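# Four arms move blanket balls into crate

## Task

Using the four table-mounted arms (arm1 at about x=-0.87, y=+0.65, z=+0.72 facing -90 degrees; arm2 at x=-0.87, y=-0.65, z=+0.72 facing +90; arm3 at x=+0.00, y=+0.65, z=+0.72 facing -90; arm4 at x=+0.00, y=-0.65, z=+0.72 facing +90; metres in the scene frame, angles counter-clockwise from +x), get every ball that lies on the blanket into the crate. The crate has to finish upright at its original spot. At the end no gripper may be holding anything and the arms must be moved away; a result that stays in place only because a robot is holding it does not count.

## Robot and tools

Setup. Four identical i2rt Big YAM arms, named arm1, arm2, arm3 and arm4, are fixed to a table. Each has six revolute joints, a two-finger gripper and a wrist camera that rides on top of the hand and looks toward the fingertips when joints 1 and 6 are zero and the hand is level. Reach is roughly 1.0 m from the joint 1 axis. Two room cameras, cam_high and cam_low, are not on any arm. The balls start on a blanket (cloth) and must go into a crate.

Frame. There is one scene frame for everything: origin on the floor, +z up, metres. Feet: arm1 (-0.87, +0.65, 0.72) facing -90 deg; arm2 (-0.87, -0.65, 0.72) facing +90; arm3 (0.00, +0.65, 0.72) facing -90; arm4 (0.00, -0.65, 0.72) facing +90 (angles counter-clockwise from +x). So arm1 and arm3 sit on the +y side looking toward -y, arm2 and arm4 on the -y side looking toward +y. The hand point is midway between the fingertips; the hand z axis runs along the fingers and the fingers close along the hand y axis.

execute_actions. Argument actions is a list holding either nothing (just report state and pictures) or exactly one action. The action is an object keyed by arm name; each arm entry holds one key, joints, an object mapping joint names to absolute targets (not offsets). All named motions begin at once and may finish at different times. Joint names, units, ranges and done-tolerances:
- joint1_rad, radians, -2.879 to 2.879 (±0.045): spins the arm about its foot, positive counter-clockwise seen from above; 0 points the arm the way its foot faces.
- joint2_rad, 0 to 3.141 (±0.14): shoulder; 0 has the upper arm roughly level pointing backward, increasing lifts it up then forward.
- joint3_rad, 0 to 3.019 (±0.09): elbow; 0 is fully folded, increasing opens it.
- joint4_rad, -1.692 to 1.57 (±0.055): hand pitch, positive tips fingers up.
- joint5_rad, -1.57 to 1.57 (±0.03): hand sideways swing, positive toward the arm's right.
- joint6_rad, -2.094 to 2.094 (±0.035): hand roll, positive clockwise viewed from behind the hand.
- gripper_m, metres, 0 to 0.093 (±0.003): gap between fingertips; each pad squeezes at most about 50 to 62 N.
Example: {"arm1": {"joints": {"gripper_m": 0.05}}, "arm2": {"joints": {"joint1_rad": 0.3}}}. Optional cameras lists which images to return (arm1_cam_wrist, arm2_cam_wrist, arm3_cam_wrist, arm4_cam_wrist, cam_high, cam_low, or all); omitted or null means all, [] means none. An unknown key, unknown camera or out-of-range value rejects the whole call and nothing moves. Joints or arms you leave out may keep pushing toward an earlier target. Joints move at different speeds, so the hand can sweep a wide path between postures; tiny changes from the current reading may produce no motion.

wait: seconds, 0 to 10; commands nothing and returns the same report as an empty action. zoom_image: camera plus region [x0, y0, x1, y1] in pixels of that camera's latest full image, top-left origin, at most 504 by 504; gives a sharper crop. read_manual: section "licences" only; returns licence text, no motion. finished_scene: scene, the integer of the current scene; ends it permanently and reports success, so only call it when the balls are in, the crate is upright in place, grippers are open and arms are clear.

Reading results. Each result gives robot states (joint_positions) and images, with a pictures line naming the cameras in image order. joint_status tells how each commanded motion ended: off_target (stopped short, may still push); contact_stop or time_out (target dropped, joint holds where it stopped, except a timed-out joint may keep a nearby target and keep pushing, listed in on_its_own); not_followed together with a 'joint command not followed' line and usually a cause, meaning a safety check that keeps arms off themselves and each other refused those arm targets (gripper commands still run) and may retry them on later actions. on_its_own covers what the call did not command; its 'held at' value is the target, not the position. To relieve a pushing joint, command its reported position. A joint holding weight up may then droop. If a call reports a stop, later motion calls in that same reply are skipped.

Heat. Loading a motor warms it, even while you are composing a reply, since the robots keep holding the last command then. A MOTOR HOT line appears from 85 °C; at 100 °C that arm goes limp and drops (OVER-TEMPERATURE FAULT), and its unfinished keys show limit_stop_at_motor_heat; resend those targets afterward. Heat partly persists into later scenes.

Avoid. The arms do not halt on contact and can push very hard, so avoid sustained pressing. Two robots squeezing each other fails the run; hard collisions can too, and the anti-collision check may react late and ignores fingers, gripper bodies and wrist cameras. Nothing reports robot-robot touching. Knocking any rigid object out of the work area fails the task (the blanket is exempt). Don't topple or shift the crate. Drops, slips, slams and hard hits lower the result. Loose objects may occasionally get a brief push from outside. Arms do not coordinate with each other on their own. Fewer seconds of robot motion is better.

Each tool is called after "Call:" as name(argument=value, ...) on one line, values as JSON.

## Session

Call:
execute_actions(actions=[])

Scene clock: 0.00 s.
arm1.joint_positions: joint1_rad=+0.005 joint2_rad=+0.432 joint3_rad=+1.481 joint4_rad=-1.525 joint5_rad=+0.011 joint6_rad=+0.013 gripper_m=+0.095
arm1.joint_status: not commanded
arm1.hand: x=-0.8697 y=+0.5313 z=+1.3047 quat_wxyz=(-0.367, -0.606, -0.604, +0.365) (m; scene frame)
arm2.joint_positions: joint1_rad=+0.005 joint2_rad=+0.420 joint3_rad=+1.457 joint4_rad=-1.541 joint5_rad=+0.015 joint6_rad=-0.012 gripper_m=+0.094
arm2.joint_status: not commanded
arm2.hand: x=-0.8701 y=-0.5362 z=+1.3765 quat_wxyz=(-0.367, +0.613, -0.605, -0.352) (m; scene frame)
arm3.joint_positions: joint1_rad=+0.013 joint2_rad=+0.435 joint3_rad=+1.470 joint4_rad=-1.533 joint5_rad=+0.014 joint6_rad=+0.012 gripper_m=+0.094
arm3.joint_status: not commanded
arm3.hand: x=+0.0050 y=+0.5325 z=+1.3697 quat_wxyz=(-0.370, -0.595, -0.620, +0.353) (m; scene frame)
arm4.joint_positions: joint1_rad=+0.002 joint2_rad=+0.428 joint3_rad=+1.482 joint4_rad=-1.528 joint5_rad=+0.016 joint6_rad=-0.017 gripper_m=+0.095
arm4.joint_status: not commanded
arm4.hand: x=+0.0013 y=-0.5431 z=+1.3147 quat_wxyz=(-0.379, +0.607, -0.596, -0.366) (m; scene frame)
pictures: arm1_cam_wrist, arm2_cam_wrist, arm3_cam_wrist, arm4_cam_wrist, cam_high, cam_low
Images, in order (width x height): arm1_cam_wrist 896x504, arm2_cam_wrist 896x504, arm3_cam_wrist 896x504, arm4_cam_wrist 896x504, cam_high 896x504, cam_low 896x504.

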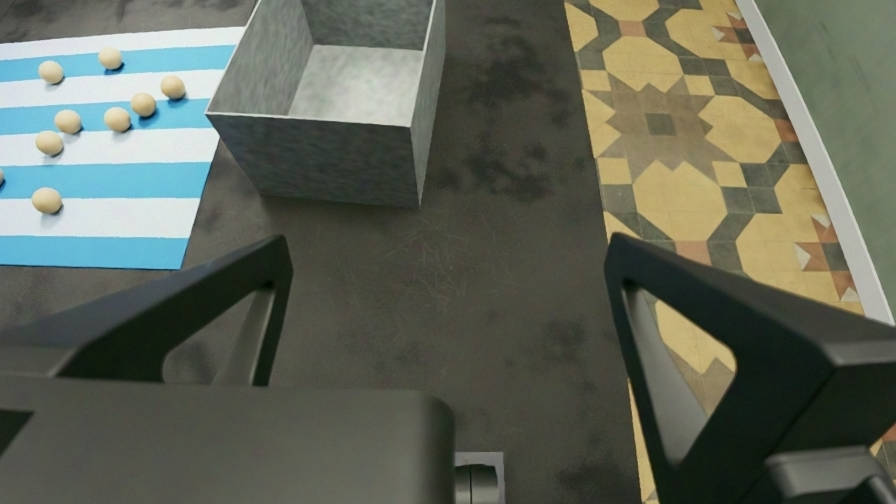

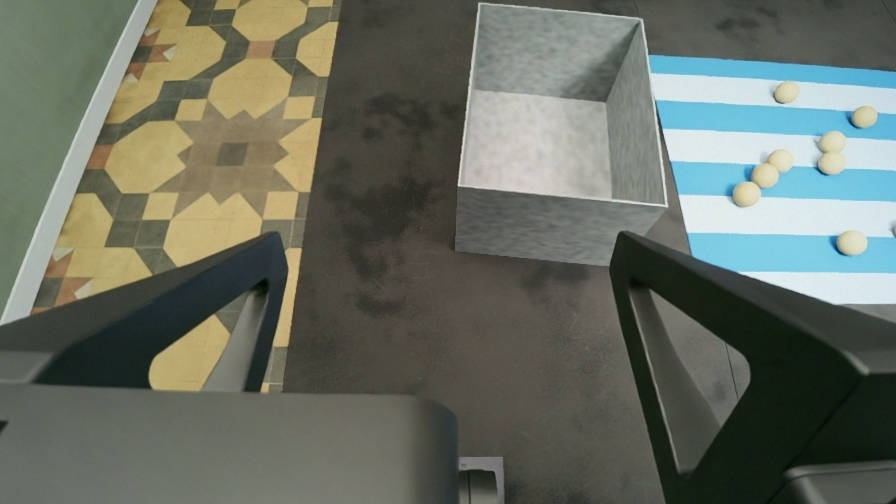

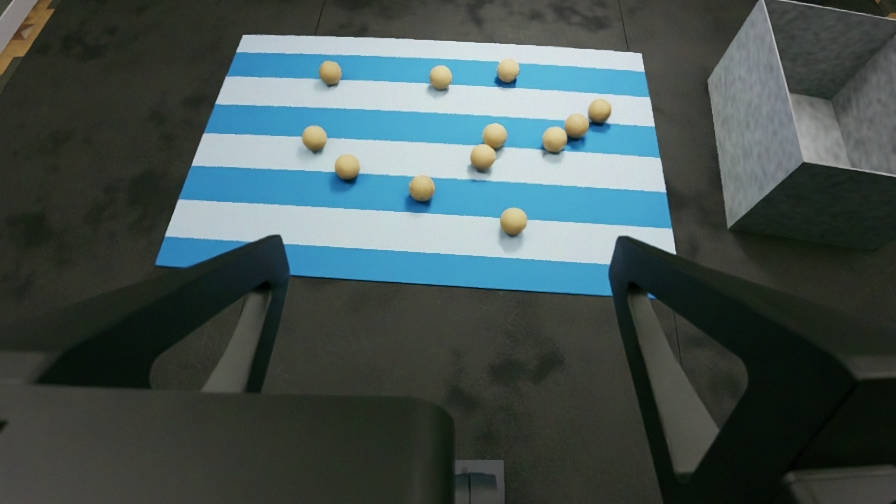

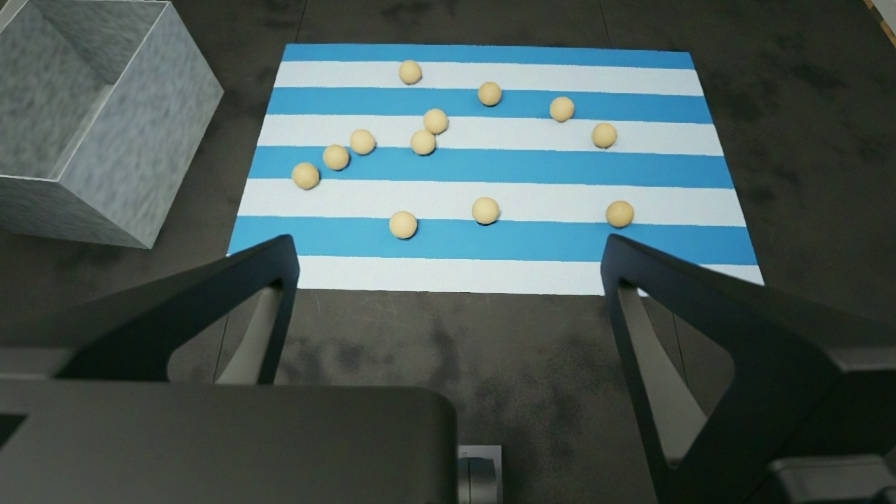

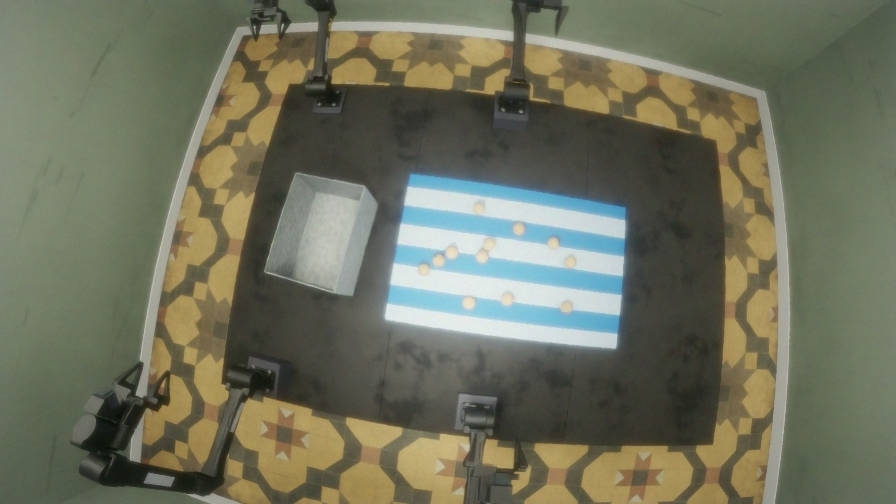

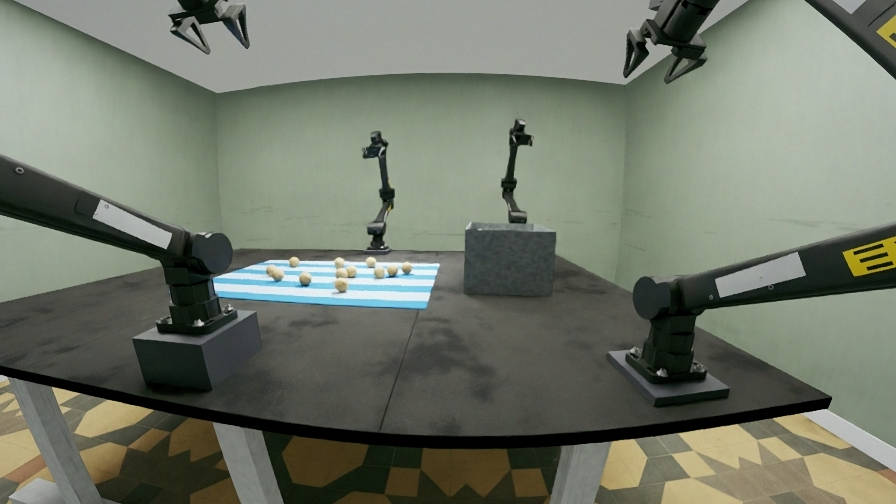

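Call:
execute_actions(actions=[{"arm4":{"joints":{"joint1_rad":0.185,"joint2_rad":1.646,"joint3_rad":1.233,"joint4_rad":-1.158}},"arm3":{"joints":{"joint1_rad":-0.217,"joint2_rad":1.704,"joint3_rad":1.147,"joint4_rad":-1.014}}}], cameras=["arm3_cam_wrist","arm4_cam_wrist","cam_low"])

Scene clock: 27.50 s.
arm1.joint_positions: joint1_rad=+0.005 joint2_rad=+0.432 joint3_rad=+1.481 joint4_rad=-1.525 joint5_rad=+0.011 joint6_rad=+0.013 gripper_m=+0.095
arm1.joint_status: not commanded
arm1.hand: x=-0.8697 y=+0.5313 z=+1.3047 quat_wxyz=(-0.367, -0.606, -0.604, +0.365) (m; scene frame)
arm2.joint_positions: joint1_rad=+0.005 joint2_rad=+0.420 joint3_rad=+1.457 joint4_rad=-1.541 joint5_rad=+0.015 joint6_rad=-0.012 gripper_m=+0.094
arm2.joint_status: not commanded
arm2.hand: x=-0.8701 y=-0.5362 z=+1.3765 quat_wxyz=(-0.367, +0.613, -0.605, -0.352) (m; scene frame)
arm3.joint_positions: joint1_rad=-0.213 joint2_rad=+1.713 joint3_rad=+1.143 joint4_rad=-1.025 joint5_rad=+0.014 joint6_rad=+0.012 gripper_m=+0.094
arm3.joint_status: all done
arm3.hand: x=-0.0777 y=+0.1982 z=+0.8510 quat_wxyz=(+0.013, -0.766, -0.642, -0.004) (m; scene frame)
arm4.joint_positions: joint1_rad=+0.181 joint2_rad=+1.640 joint3_rad=+1.237 joint4_rad=-1.165 joint5_rad=+0.016 joint6_rad=-0.017 gripper_m=+0.095
arm4.joint_status: all done
arm4.hand: x=-0.0850 y=-0.1912 z=+0.8568 quat_wxyz=(-0.011, +0.776, -0.631, +0.001) (m; scene frame)
pictures: arm3_cam_wrist, arm4_cam_wrist, cam_low
Images, in order (width x height): arm3_cam_wrist 896x504, arm4_cam_wrist 896x504, cam_low 896x504.

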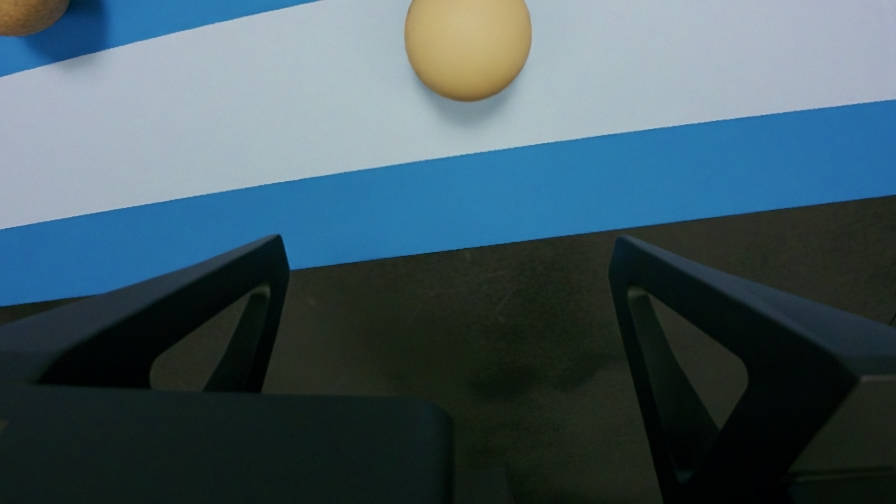

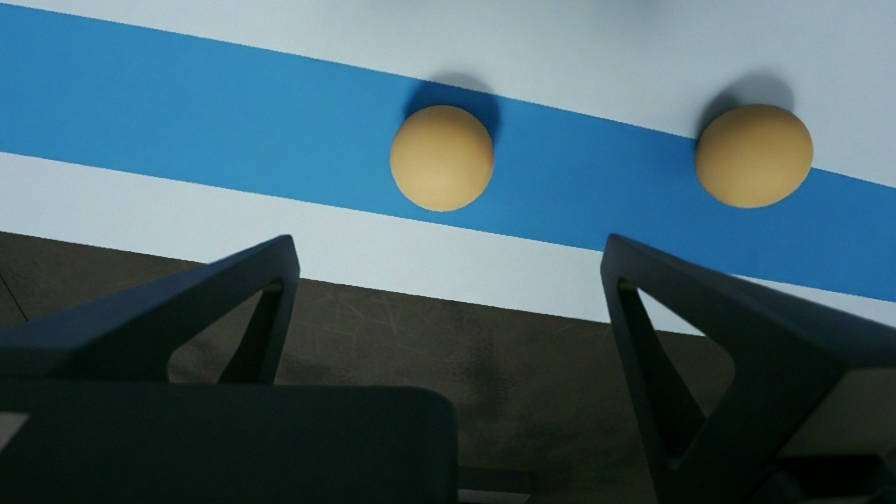

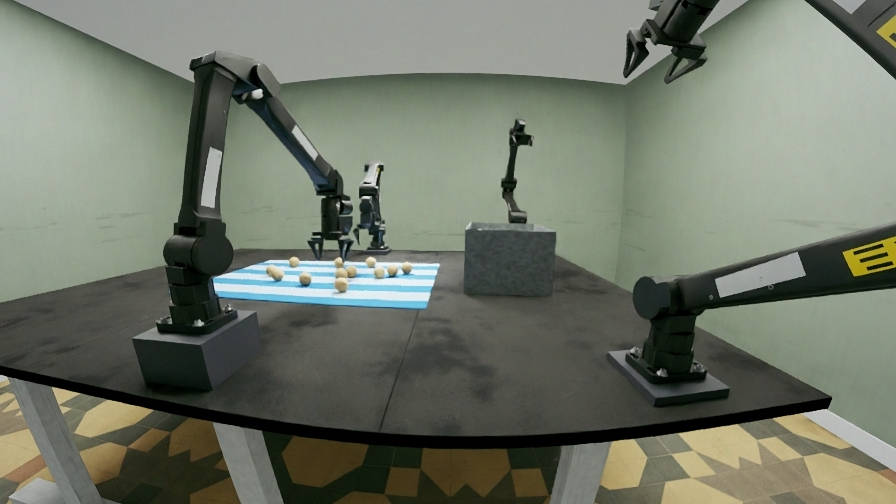

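Call:
execute_actions(actions=[{"arm4":{"joints":{"joint2_rad":1.742,"joint3_rad":1.138,"joint4_rad":-0.967}},"arm3":{"joints":{"joint1_rad":-0.235,"joint2_rad":1.809,"joint3_rad":1.087,"joint4_rad":-0.849}}}], cameras=["arm3_cam_wrist","arm4_cam_wrist"])

Scene clock: 33.63 s.
arm1.joint_positions: joint1_rad=+0.005 joint2_rad=+0.432 joint3_rad=+1.481 joint4_rad=-1.525 joint5_rad=+0.011 joint6_rad=+0.013 gripper_m=+0.095
arm1.joint_status: not commanded
arm1.hand: x=-0.8697 y=+0.5313 z=+1.3047 quat_wxyz=(-0.367, -0.606, -0.604, +0.365) (m; scene frame)
arm2.joint_positions: joint1_rad=+0.005 joint2_rad=+0.420 joint3_rad=+1.457 joint4_rad=-1.541 joint5_rad=+0.015 joint6_rad=-0.012 gripper_m=+0.094
arm2.joint_status: not commanded
arm2.hand: x=-0.8701 y=-0.5362 z=+1.3765 quat_wxyz=(-0.367, +0.613, -0.605, -0.352) (m; scene frame)
arm3.joint_positions: joint1_rad=-0.231 joint2_rad=+1.823 joint3_rad=+1.082 joint4_rad=-0.861 joint5_rad=+0.014 joint6_rad=+0.012 gripper_m=+0.094
arm3.joint_status: all done
arm3.hand: x=-0.0853 y=+0.2018 z=+0.7839 quat_wxyz=(+0.015, -0.772, -0.635, -0.007) (m; scene frame)
arm4.joint_positions: joint1_rad=+0.181 joint2_rad=+1.747 joint3_rad=+1.139 joint4_rad=-0.977 joint5_rad=+0.016 joint6_rad=-0.017 gripper_m=+0.095
arm4.joint_status: all done
arm4.hand: x=-0.0844 y=-0.1930 z=+0.7762 quat_wxyz=(-0.006, +0.776, -0.631, +0.008) (m; scene frame)
pictures: arm3_cam_wrist, arm4_cam_wrist
Images, in order (width x height): arm3_cam_wrist 896x504, arm4_cam_wrist 896x504.

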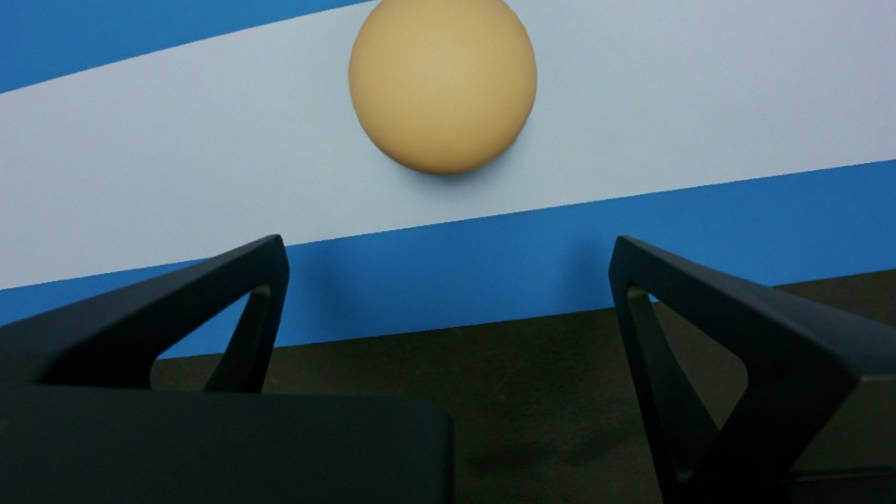

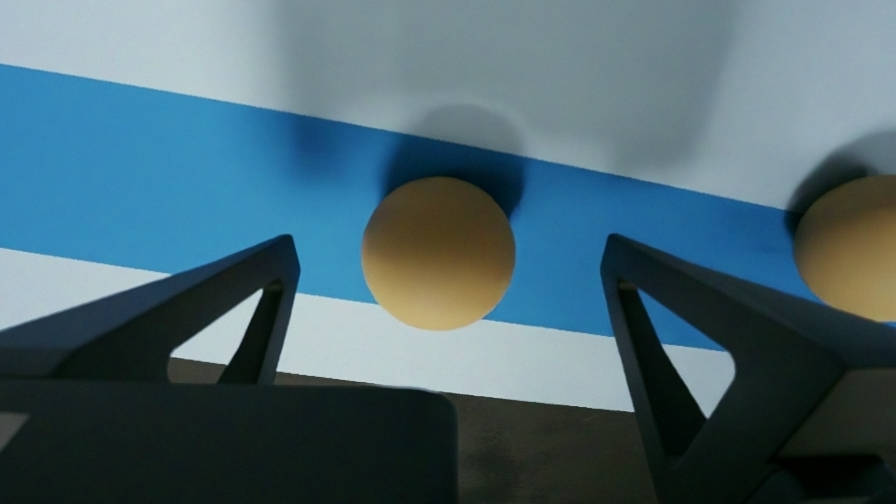

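Call:
execute_actions(actions=[{"arm4":{"joints":{"joint2_rad":1.767,"joint3_rad":1.072,"joint4_rad":-0.877}},"arm3":{"joints":{"joint2_rad":1.952,"joint3_rad":1.184,"joint4_rad":-0.803}}}], cameras=["arm3_cam_wrist","arm4_cam_wrist"])

Call:
execute_actions(actions=[{"arm4":{"joints":{"gripper_m":0.03}},"arm3":{"joints":{"gripper_m":0.03}}}], cameras=["arm3_cam_wrist","arm4_cam_wrist"])

Scene clock: 43.13 s.
arm1.joint_positions: joint1_rad=+0.005 joint2_rad=+0.432 joint3_rad=+1.481 joint4_rad=-1.525 joint5_rad=+0.011 joint6_rad=+0.013 gripper_m=+0.095
arm1.joint_status: not commanded
arm1.hand: x=-0.8697 y=+0.5313 z=+1.3047 quat_wxyz=(-0.367, -0.606, -0.604, +0.365) (m; scene frame)
arm2.joint_positions: joint1_rad=+0.005 joint2_rad=+0.420 joint3_rad=+1.457 joint4_rad=-1.541 joint5_rad=+0.015 joint6_rad=-0.012 gripper_m=+0.094
arm2.joint_status: not commanded
arm2.hand: x=-0.8701 y=-0.5362 z=+1.3765 quat_wxyz=(-0.367, +0.613, -0.605, -0.352) (m; scene frame)
arm3.joint_positions: joint1_rad=-0.231 joint2_rad=+1.960 joint3_rad=+1.155 joint4_rad=-0.809 joint5_rad=+0.014 joint6_rad=+0.012 gripper_m=+0.094
arm3.joint_status: all done
arm3.hand: x=-0.0901 y=+0.1762 z=+0.7412 quat_wxyz=(+0.020, -0.772, -0.635, -0.012) (m; scene frame)
arm4.joint_positions: joint1_rad=+0.181 joint2_rad=+1.748 joint3_rad=+1.077 joint4_rad=-0.888 joint5_rad=+0.016 joint6_rad=-0.017 gripper_m=+0.095
arm4.joint_status: all done
arm4.hand: x=-0.0830 y=-0.2001 z=+0.7570 quat_wxyz=(-0.014, +0.776, -0.631, -0.002) (m; scene frame)
pictures: arm3_cam_wrist, arm4_cam_wrist
Images, in order (width x height): arm3_cam_wrist 896x504, arm4_cam_wrist 896x504.

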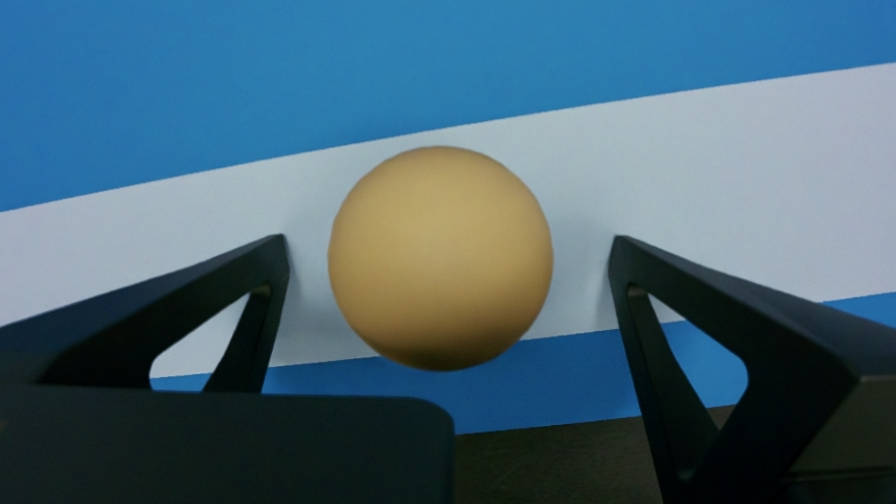

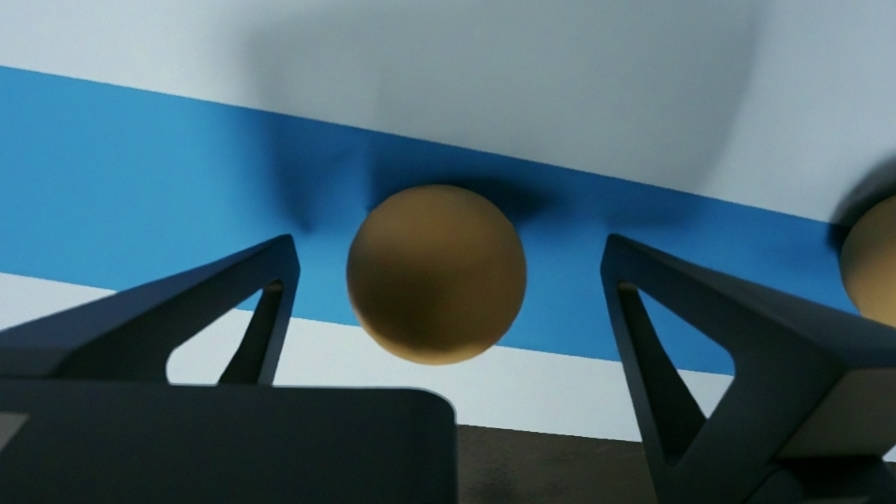

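Scene clock: 43.77 s.
arm1.joint_positions: joint1_rad=+0.005 joint2_rad=+0.432 joint3_rad=+1.481 joint4_rad=-1.525 joint5_rad=+0.011 joint6_rad=+0.013 gripper_m=+0.095
arm1.joint_status: not commanded
arm1.hand: x=-0.8697 y=+0.5313 z=+1.3047 quat_wxyz=(-0.367, -0.606, -0.604, +0.365) (m; scene frame)
arm2.joint_positions: joint1_rad=+0.005 joint2_rad=+0.420 joint3_rad=+1.457 joint4_rad=-1.541 joint5_rad=+0.015 joint6_rad=-0.012 gripper_m=+0.094
arm2.joint_status: not commanded
arm2.hand: x=-0.8701 y=-0.5362 z=+1.3765 quat_wxyz=(-0.367, +0.613, -0.605, -0.352) (m; scene frame)
arm3.joint_positions: joint1_rad=-0.231 joint2_rad=+1.960 joint3_rad=+1.155 joint4_rad=-0.809 joint5_rad=+0.015 joint6_rad=+0.012 gripper_m=+0.046
arm3.joint_status: gripper_m off_target (ended at +0.046, target +0.030)
arm3.hand: x=-0.0901 y=+0.1762 z=+0.7412 quat_wxyz=(+0.020, -0.772, -0.635, -0.011) (m; scene frame)
arm4.joint_positions: joint1_rad=+0.181 joint2_rad=+1.748 joint3_rad=+1.077 joint4_rad=-0.888 joint5_rad=+0.016 joint6_rad=-0.017 gripper_m=+0.048
arm4.joint_status: gripper_m off_target (ended at +0.048, target +0.030)
arm4.hand: x=-0.0830 y=-0.2001 z=+0.7570 quat_wxyz=(-0.014, +0.776, -0.631, -0.002) (m; scene frame)
pictures: arm3_cam_wrist, arm4_cam_wrist
Images, in order (width x height): arm3_cam_wrist 896x504, arm4_cam_wrist 896x504.

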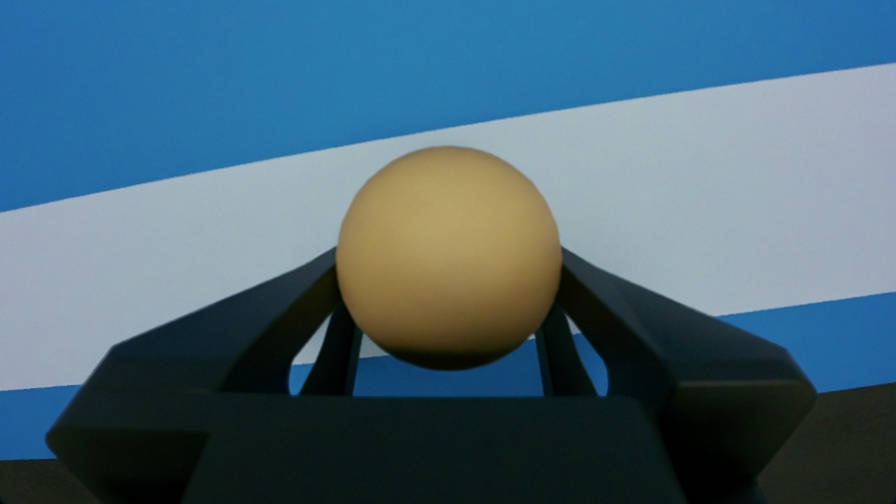

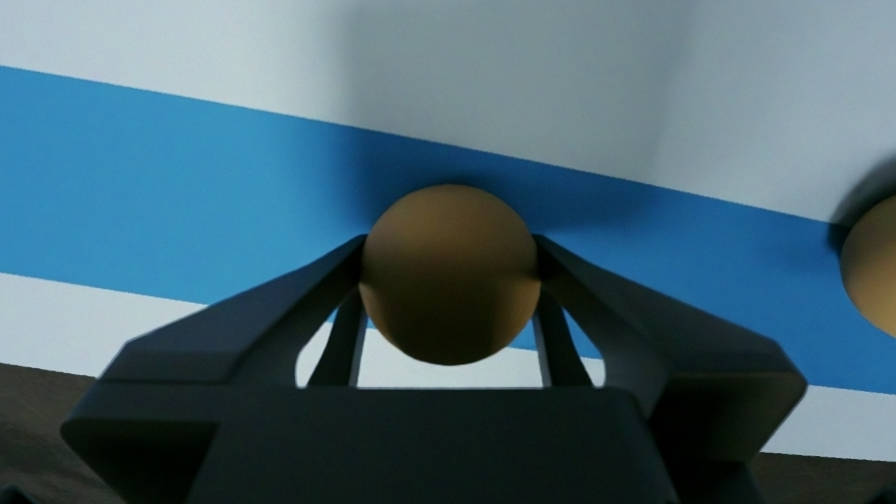

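Call:
execute_actions(actions=[{"arm4":{"joints":{"joint2_rad":1.3,"joint3_rad":1.5,"joint4_rad":-1.2}},"arm3":{"joints":{"joint2_rad":1.3,"joint3_rad":1.5,"joint4_rad":-1.2}}}], cameras=[])

Call:
execute_actions(actions=[{"arm4":{"joints":{"joint1_rad":0.845,"joint2_rad":2.128,"joint3_rad":2.27,"joint4_rad":-0.942}},"arm3":{"joints":{"joint1_rad":-0.885,"joint2_rad":2.115,"joint3_rad":2.129,"joint4_rad":-0.814}}}], cameras=["arm3_cam_wrist","arm4_cam_wrist","cam_high","cam_low"])

Scene clock: 52.57 s.
arm1.joint_positions: joint1_rad=+0.005 joint2_rad=+0.432 joint3_rad=+1.481 joint4_rad=-1.525 joint5_rad=+0.011 joint6_rad=+0.013 gripper_m=+0.095
arm1.joint_status: not commanded
arm1.hand: x=-0.8697 y=+0.5313 z=+1.3047 quat_wxyz=(-0.367, -0.606, -0.604, +0.365) (m; scene frame)
arm2.joint_positions: joint1_rad=+0.005 joint2_rad=+0.420 joint3_rad=+1.457 joint4_rad=-1.541 joint5_rad=+0.015 joint6_rad=-0.012 gripper_m=+0.094
arm2.joint_status: not commanded
arm2.hand: x=-0.8701 y=-0.5362 z=+1.3765 quat_wxyz=(-0.367, +0.613, -0.605, -0.352) (m; scene frame)
arm3.joint_positions: joint1_rad=-0.231 joint2_rad=+1.312 joint3_rad=+1.491 joint4_rad=-1.191 joint5_rad=+0.015 joint6_rad=+0.012 gripper_m=+0.046
arm3.joint_status: all done
arm3.hand: x=-0.0923 y=+0.1623 z=+1.1808 quat_wxyz=(-0.172, -0.743, -0.609, +0.216) (m; scene frame)
arm4.joint_positions: joint1_rad=+0.181 joint2_rad=+1.304 joint3_rad=+1.491 joint4_rad=-1.192 joint5_rad=+0.016 joint6_rad=-0.017 gripper_m=+0.048
arm4.joint_status: all done
arm4.hand: x=-0.0904 y=-0.1678 z=+1.1267 quat_wxyz=(-0.190, +0.743, -0.606, -0.212) (m; scene frame)
pictures: none
No camera images: the call's "cameras" was empty. Leave "cameras" out to get every camera's image.

Scene clock: 54.57 s.
arm1.joint_positions: joint1_rad=+0.005 joint2_rad=+0.432 joint3_rad=+1.481 joint4_rad=-1.525 joint5_rad=+0.011 joint6_rad=+0.013 gripper_m=+0.095
arm1.joint_status: not commanded
arm1.hand: x=-0.8697 y=+0.5313 z=+1.3047 quat_wxyz=(-0.367, -0.606, -0.604, +0.365) (m; scene frame)
arm2.joint_positions: joint1_rad=+0.005 joint2_rad=+0.420 joint3_rad=+1.457 joint4_rad=-1.541 joint5_rad=+0.015 joint6_rad=-0.012 gripper_m=+0.094
arm2.joint_status: not commanded
arm2.hand: x=-0.8701 y=-0.5362 z=+1.3765 quat_wxyz=(-0.367, +0.613, -0.605, -0.352) (m; scene frame)
arm3.joint_positions: joint1_rad=-0.879 joint2_rad=+2.127 joint3_rad=+2.071 joint4_rad=-0.825 joint5_rad=+0.015 joint6_rad=+0.012 gripper_m=+0.046
arm3.joint_status: all done
arm3.hand: x=-0.6051 y=+0.1009 z=+1.0135 quat_wxyz=(-0.118, -0.880, -0.333, +0.318) (m; scene frame)
arm4.joint_positions: joint1_rad=+0.839 joint2_rad=+2.150 joint3_rad=+2.201 joint4_rad=-0.948 joint5_rad=+0.016 joint6_rad=-0.017 gripper_m=+0.048
arm4.joint_status: all done
arm4.hand: x=-0.6134 y=-0.1068 z=+0.9868 quat_wxyz=(-0.132, +0.884, -0.327, -0.307) (m; scene frame)
pictures: arm3_cam_wrist, arm4_cam_wrist, cam_high, cam_low
Images, in order (width x height): arm3_cam_wrist 896x504, arm4_cam_wrist 896x504, cam_high 896x504, cam_low 896x504.

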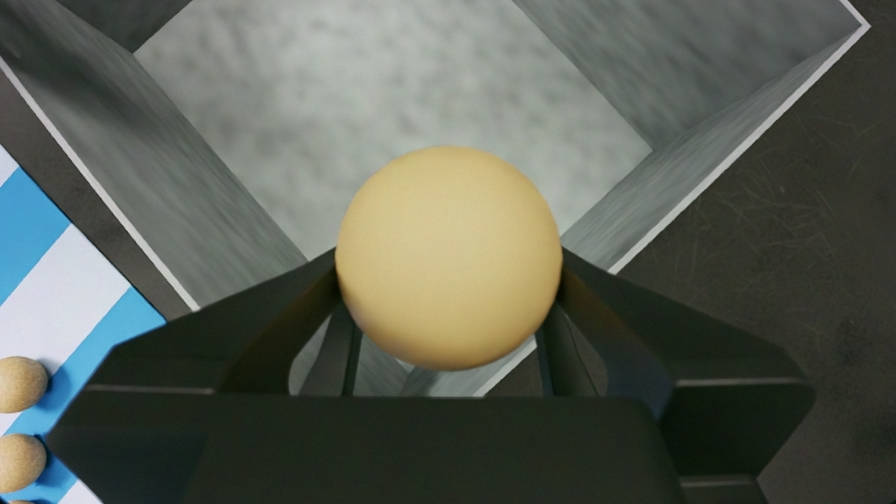

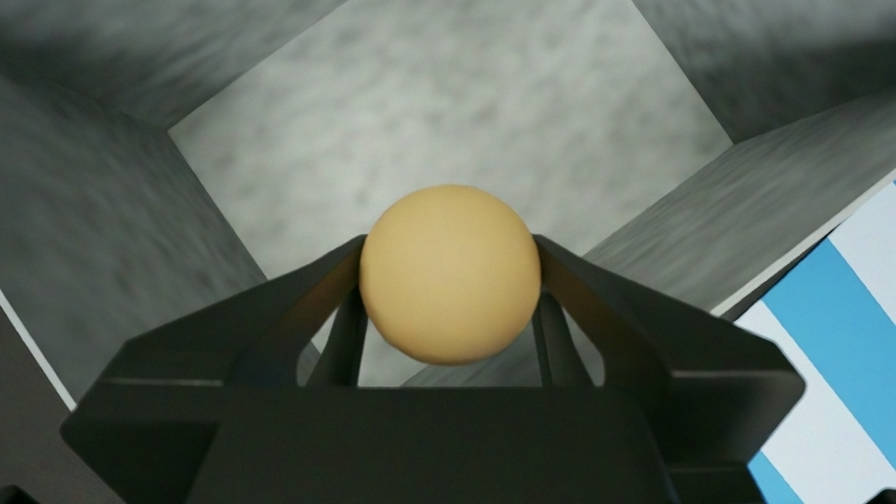

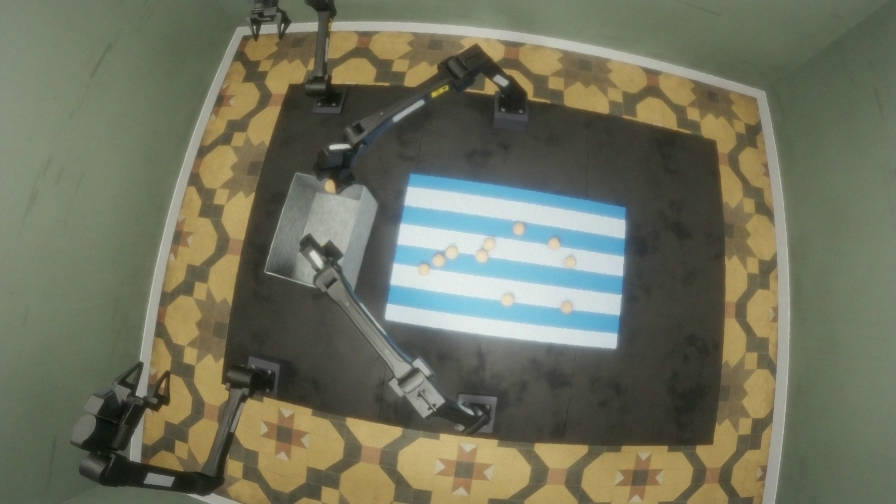

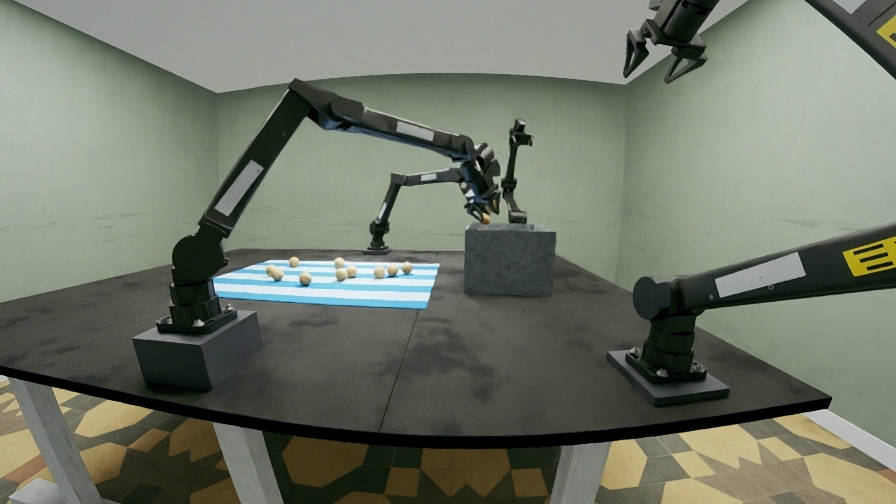

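Call:
execute_actions(actions=[{"arm4":{"joints":{"gripper_m":0.093}},"arm3":{"joints":{"joint1_rad":-0.85,"joint2_rad":2.252,"joint3_rad":2.30,"joint4_rad":-0.59}}}], cameras=["arm3_cam_wrist","cam_high"])

Scene clock: 62.40 s.
arm1.joint_positions: joint1_rad=+0.005 joint2_rad=+0.432 joint3_rad=+1.481 joint4_rad=-1.525 joint5_rad=+0.011 joint6_rad=+0.013 gripper_m=+0.095
arm1.joint_status: not commanded
arm1.hand: x=-0.8697 y=+0.5313 z=+1.3047 quat_wxyz=(-0.367, -0.606, -0.604, +0.365) (m; scene frame)
arm2.joint_positions: joint1_rad=+0.005 joint2_rad=+0.420 joint3_rad=+1.457 joint4_rad=-1.541 joint5_rad=+0.015 joint6_rad=-0.012 gripper_m=+0.094
arm2.joint_status: not commanded
arm2.hand: x=-0.8701 y=-0.5362 z=+1.3765 quat_wxyz=(-0.367, +0.613, -0.605, -0.352) (m; scene frame)
arm3.joint_positions: joint1_rad=-0.849 joint2_rad=+2.251 joint3_rad=+2.234 joint4_rad=-0.610 joint5_rad=+0.015 joint6_rad=+0.012 gripper_m=+0.046
arm3.joint_status: all done
arm3.hand: x=-0.6428 y=+0.0294 z=+1.0390 quat_wxyz=(-0.167, -0.828, -0.327, +0.423) (m; scene frame)
arm4.joint_positions: joint1_rad=+0.839 joint2_rad=+2.150 joint3_rad=+2.201 joint4_rad=-0.948 joint5_rad=+0.016 joint6_rad=-0.017 gripper_m=+0.093
arm4.joint_status: all done
arm4.hand: x=-0.6134 y=-0.1068 z=+0.9868 quat_wxyz=(-0.132, +0.884, -0.327, -0.307) (m; scene frame)
pictures: arm3_cam_wrist, cam_high
Images, in order (width x height): arm3_cam_wrist 896x504, cam_high 896x504.

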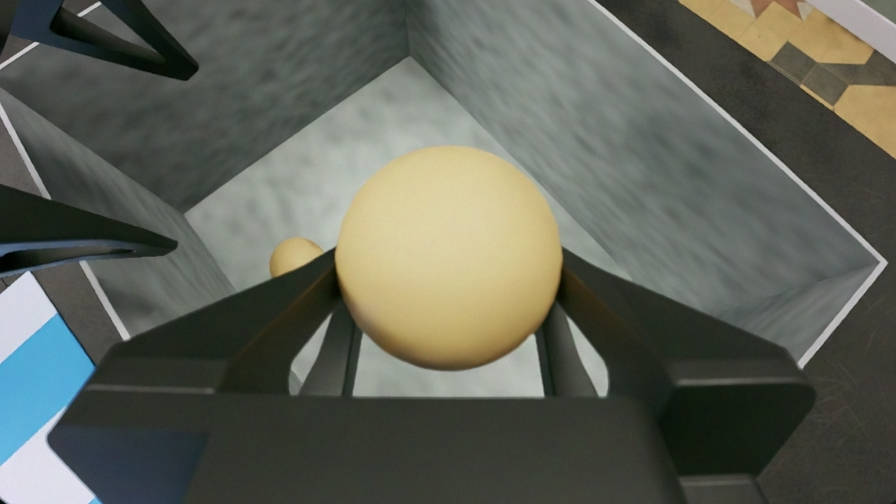

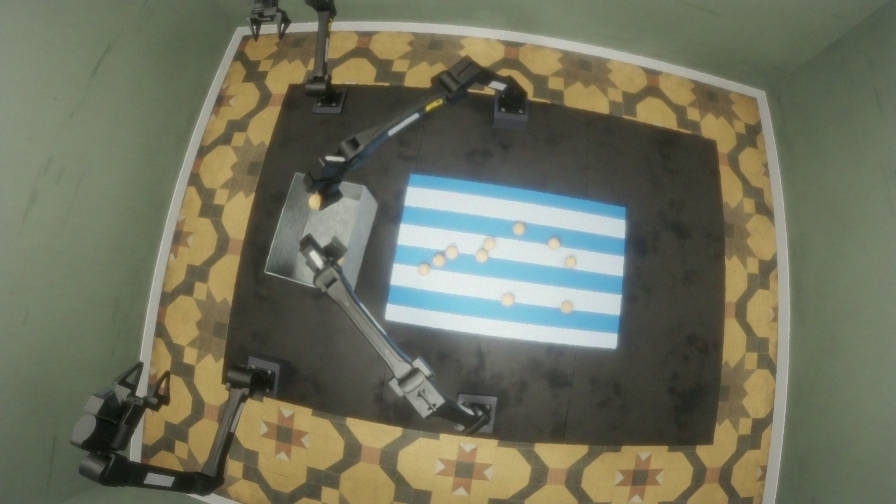

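Call:
execute_actions(actions=[{"arm3":{"joints":{"gripper_m":0.093}},"arm4":{"joints":{"joint2_rad":1.3,"joint3_rad":1.5,"joint4_rad":-1.2}}}], cameras=[])

Call:
execute_actions(actions=[{"arm4":{"joints":{"joint1_rad":-0.141}},"arm3":{"joints":{"joint1_rad":0.115,"joint2_rad":1.3,"joint3_rad":1.5,"joint4_rad":-1.2}}}], cameras=[])

Call:
execute_actions(actions=[{"arm4":{"joints":{"joint2_rad":1.772,"joint3_rad":1.212,"joint4_rad":-1.011}},"arm3":{"joints":{"joint2_rad":1.997,"joint3_rad":1.451,"joint4_rad":-1.015}}}], cameras=["arm3_cam_wrist","arm4_cam_wrist","cam_high"])

Scene clock: 68.80 s.
arm1.joint_positions: joint1_rad=+0.005 joint2_rad=+0.432 joint3_rad=+1.481 joint4_rad=-1.525 joint5_rad=+0.011 joint6_rad=+0.013 gripper_m=+0.095
arm1.joint_status: not commanded
arm1.hand: x=-0.8697 y=+0.5313 z=+1.3047 quat_wxyz=(-0.367, -0.606, -0.604, +0.365) (m; scene frame)
arm2.joint_positions: joint1_rad=+0.005 joint2_rad=+0.420 joint3_rad=+1.457 joint4_rad=-1.541 joint5_rad=+0.015 joint6_rad=-0.012 gripper_m=+0.094
arm2.joint_status: not commanded
arm2.hand: x=-0.8701 y=-0.5362 z=+1.3765 quat_wxyz=(-0.367, +0.613, -0.605, -0.352) (m; scene frame)
arm3.joint_positions: joint1_rad=-0.849 joint2_rad=+2.251 joint3_rad=+2.234 joint4_rad=-0.610 joint5_rad=+0.015 joint6_rad=+0.012 gripper_m=+0.093
arm3.joint_status: all done
arm3.hand: x=-0.6428 y=+0.0294 z=+1.0390 quat_wxyz=(-0.167, -0.828, -0.327, +0.423) (m; scene frame)
arm4.joint_positions: joint1_rad=+0.839 joint2_rad=+1.286 joint3_rad=+1.510 joint4_rad=-1.193 joint5_rad=+0.016 joint6_rad=-0.017 gripper_m=+0.093
arm4.joint_status: all done
arm4.hand: x=-0.3674 y=-0.3260 z=+1.1423 quat_wxyz=(-0.119, +0.895, -0.331, -0.275) (m; scene frame)
pictures: none
No camera images: the call's "cameras" was empty. Leave "cameras" out to get every camera's image.

Scene clock: 70.57 s.
arm1.joint_positions: joint1_rad=+0.005 joint2_rad=+0.432 joint3_rad=+1.481 joint4_rad=-1.525 joint5_rad=+0.011 joint6_rad=+0.013 gripper_m=+0.095
arm1.joint_status: not commanded
arm1.hand: x=-0.8697 y=+0.5313 z=+1.3047 quat_wxyz=(-0.367, -0.606, -0.604, +0.365) (m; scene frame)
arm2.joint_positions: joint1_rad=+0.005 joint2_rad=+0.420 joint3_rad=+1.457 joint4_rad=-1.541 joint5_rad=+0.015 joint6_rad=-0.012 gripper_m=+0.094
arm2.joint_status: not commanded
arm2.hand: x=-0.8701 y=-0.5362 z=+1.3765 quat_wxyz=(-0.367, +0.613, -0.605, -0.352) (m; scene frame)
arm3.joint_positions: joint1_rad=+0.111 joint2_rad=+1.300 joint3_rad=+1.498 joint4_rad=-1.191 joint5_rad=+0.011 joint6_rad=+0.012 gripper_m=+0.093
arm3.joint_status: all done
arm3.hand: x=+0.0770 y=+0.1614 z=+1.1898 quat_wxyz=(-0.214, -0.627, -0.725, +0.188) (m; scene frame)
arm4.joint_positions: joint1_rad=-0.145 joint2_rad=+1.289 joint3_rad=+1.510 joint4_rad=-1.193 joint5_rad=+0.016 joint6_rad=-0.017 gripper_m=+0.093
arm4.joint_status: all done
arm4.hand: x=+0.0699 y=-0.1662 z=+1.1430 quat_wxyz=(-0.233, +0.631, -0.715, -0.190) (m; scene frame)
pictures: none
No camera images: the call's "cameras" was empty. Leave "cameras" out to get every camera's image.

Scene clock: 72.13 s.
arm1.joint_positions: joint1_rad=+0.005 joint2_rad=+0.432 joint3_rad=+1.481 joint4_rad=-1.525 joint5_rad=+0.011 joint6_rad=+0.013 gripper_m=+0.095
arm1.joint_status: not commanded
arm1.hand: x=-0.8697 y=+0.5313 z=+1.3047 quat_wxyz=(-0.367, -0.606, -0.604, +0.365) (m; scene frame)
arm2.joint_positions: joint1_rad=+0.005 joint2_rad=+0.420 joint3_rad=+1.457 joint4_rad=-1.541 joint5_rad=+0.015 joint6_rad=-0.012 gripper_m=+0.094
arm2.joint_status: not commanded
arm2.hand: x=-0.8701 y=-0.5362 z=+1.3765 quat_wxyz=(-0.367, +0.613, -0.605, -0.352) (m; scene frame)
arm3.joint_positions: joint1_rad=+0.111 joint2_rad=+2.010 joint3_rad=+1.432 joint4_rad=-1.022 joint5_rad=+0.011 joint6_rad=+0.012 gripper_m=+0.093
arm3.joint_status: all done
arm3.hand: x=+0.0866 y=+0.0994 z=+0.7975 quat_wxyz=(+0.014, -0.653, -0.758, -0.004) (m; scene frame)
arm4.joint_positions: joint1_rad=-0.145 joint2_rad=+1.797 joint3_rad=+1.194 joint4_rad=-1.018 joint5_rad=+0.016 joint6_rad=-0.017 gripper_m=+0.093
arm4.joint_status: all done
arm4.hand: x=+0.0680 y=-0.1800 z=+0.7716 quat_wxyz=(+0.010, +0.663, -0.748, +0.019) (m; scene frame)
pictures: arm3_cam_wrist, arm4_cam_wrist, cam_high
Images, in order (width x height): arm3_cam_wrist 896x504, arm4_cam_wrist 896x504, cam_high 896x504.

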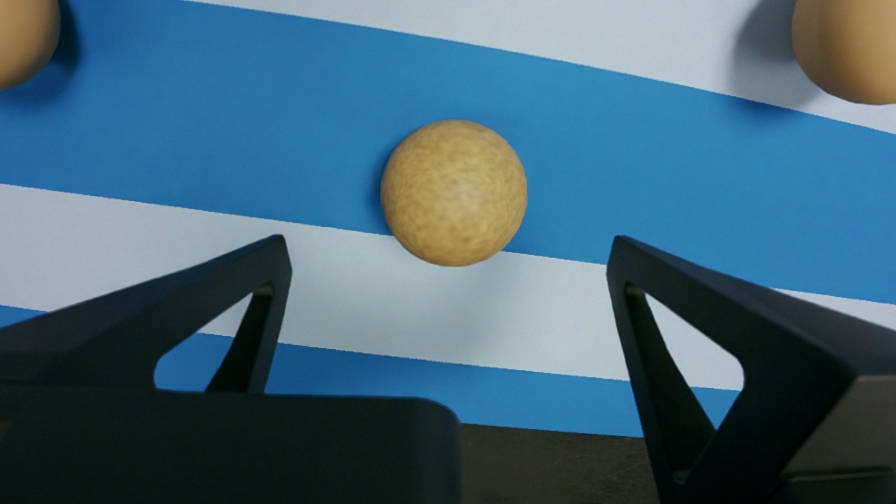

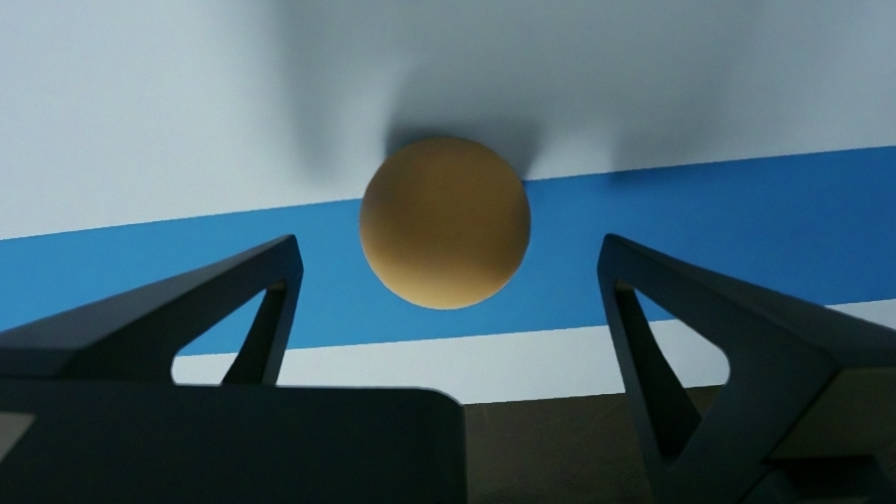

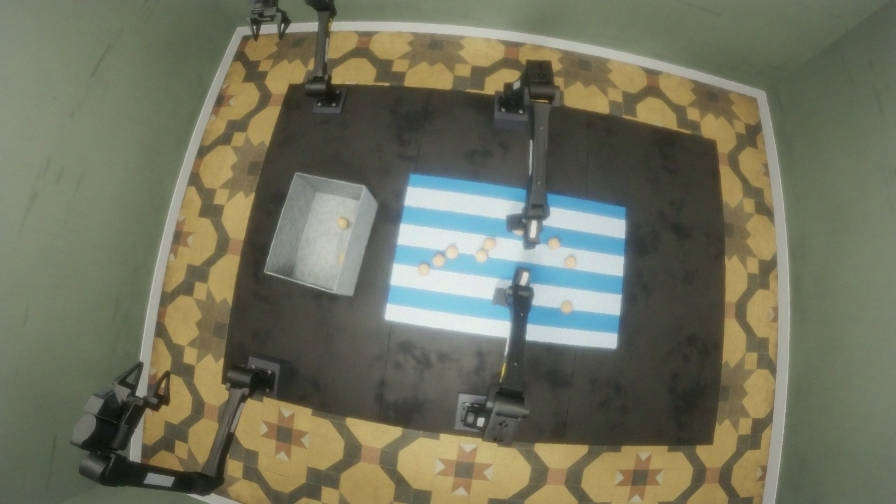

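Call:
execute_actions(actions=[{"arm4":{"joints":{"joint2_rad":1.835,"joint4_rad":-0.97}},"arm3":{"joints":{"joint2_rad":2.07,"joint4_rad":-0.95}}}], cameras=[])

Call:
execute_actions(actions=[{"arm4":{"joints":{"gripper_m":0.03}},"arm3":{"joints":{"gripper_m":0.03}}}], cameras=["arm3_cam_wrist","arm4_cam_wrist"])

Scene clock: 76.93 s.
arm1.joint_positions: joint1_rad=+0.005 joint2_rad=+0.432 joint3_rad=+1.481 joint4_rad=-1.525 joint5_rad=+0.011 joint6_rad=+0.013 gripper_m=+0.095
arm1.joint_status: not commanded
arm1.hand: x=-0.8697 y=+0.5313 z=+1.3047 quat_wxyz=(-0.367, -0.606, -0.604, +0.365) (m; scene frame)
arm2.joint_positions: joint1_rad=+0.005 joint2_rad=+0.420 joint3_rad=+1.457 joint4_rad=-1.541 joint5_rad=+0.015 joint6_rad=-0.012 gripper_m=+0.094
arm2.joint_status: not commanded
arm2.hand: x=-0.8701 y=-0.5362 z=+1.3765 quat_wxyz=(-0.367, +0.613, -0.605, -0.352) (m; scene frame)
arm3.joint_positions: joint1_rad=+0.111 joint2_rad=+2.074 joint3_rad=+1.432 joint4_rad=-0.961 joint5_rad=+0.011 joint6_rad=+0.012 gripper_m=+0.093
arm3.joint_status: all done
arm3.hand: x=+0.0873 y=+0.0946 z=+0.7623 quat_wxyz=(+0.016, -0.653, -0.757, -0.005) (m; scene frame)
arm4.joint_positions: joint1_rad=-0.145 joint2_rad=+1.811 joint3_rad=+1.194 joint4_rad=-0.981 joint5_rad=+0.016 joint6_rad=-0.017 gripper_m=+0.093
arm4.joint_status: all done
arm4.hand: x=+0.0690 y=-0.1724 z=+0.7649 quat_wxyz=(+0.001, +0.663, -0.748, +0.011) (m; scene frame)
pictures: none
No camera images: the call's "cameras" was empty. Leave "cameras" out to get every camera's image.

Scene clock: 77.57 s.
arm1.joint_positions: joint1_rad=+0.005 joint2_rad=+0.432 joint3_rad=+1.481 joint4_rad=-1.525 joint5_rad=+0.011 joint6_rad=+0.013 gripper_m=+0.095
arm1.joint_status: not commanded
arm1.hand: x=-0.8697 y=+0.5313 z=+1.3047 quat_wxyz=(-0.367, -0.606, -0.604, +0.365) (m; scene frame)
arm2.joint_positions: joint1_rad=+0.005 joint2_rad=+0.420 joint3_rad=+1.457 joint4_rad=-1.541 joint5_rad=+0.015 joint6_rad=-0.012 gripper_m=+0.094
arm2.joint_status: not commanded
arm2.hand: x=-0.8701 y=-0.5362 z=+1.3765 quat_wxyz=(-0.367, +0.613, -0.605, -0.352) (m; scene frame)
arm3.joint_positions: joint1_rad=+0.111 joint2_rad=+2.074 joint3_rad=+1.432 joint4_rad=-0.961 joint5_rad=+0.011 joint6_rad=+0.012 gripper_m=+0.047
arm3.joint_status: gripper_m off_target (ended at +0.047, target +0.030)
arm3.hand: x=+0.0872 y=+0.0946 z=+0.7624 quat_wxyz=(+0.016, -0.653, -0.757, -0.005) (m; scene frame)
arm4.joint_positions: joint1_rad=-0.145 joint2_rad=+1.811 joint3_rad=+1.194 joint4_rad=-0.981 joint5_rad=+0.016 joint6_rad=-0.017 gripper_m=+0.048
arm4.joint_status: gripper_m off_target (ended at +0.048, target +0.030)
arm4.hand: x=+0.0690 y=-0.1724 z=+0.7649 quat_wxyz=(+0.001, +0.663, -0.748, +0.011) (m; scene frame)
pictures: arm3_cam_wrist, arm4_cam_wrist
Images, in order (width x height): arm3_cam_wrist 896x504, arm4_cam_wrist 896x504.

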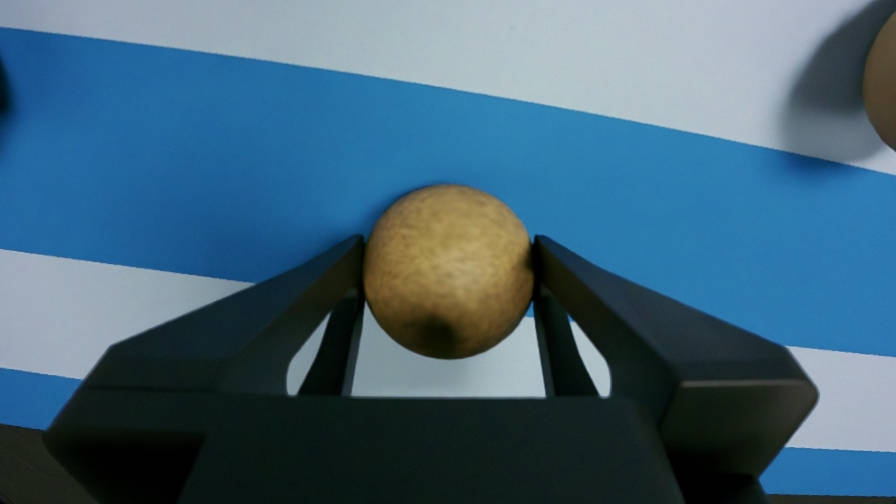

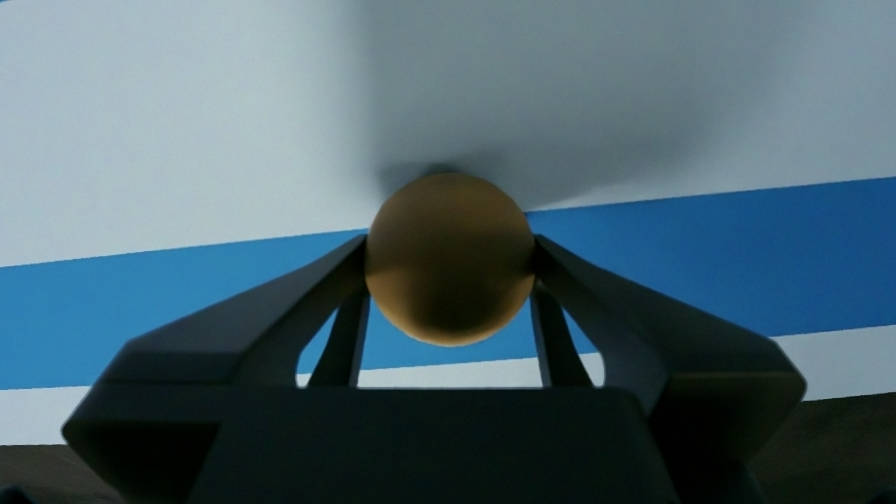

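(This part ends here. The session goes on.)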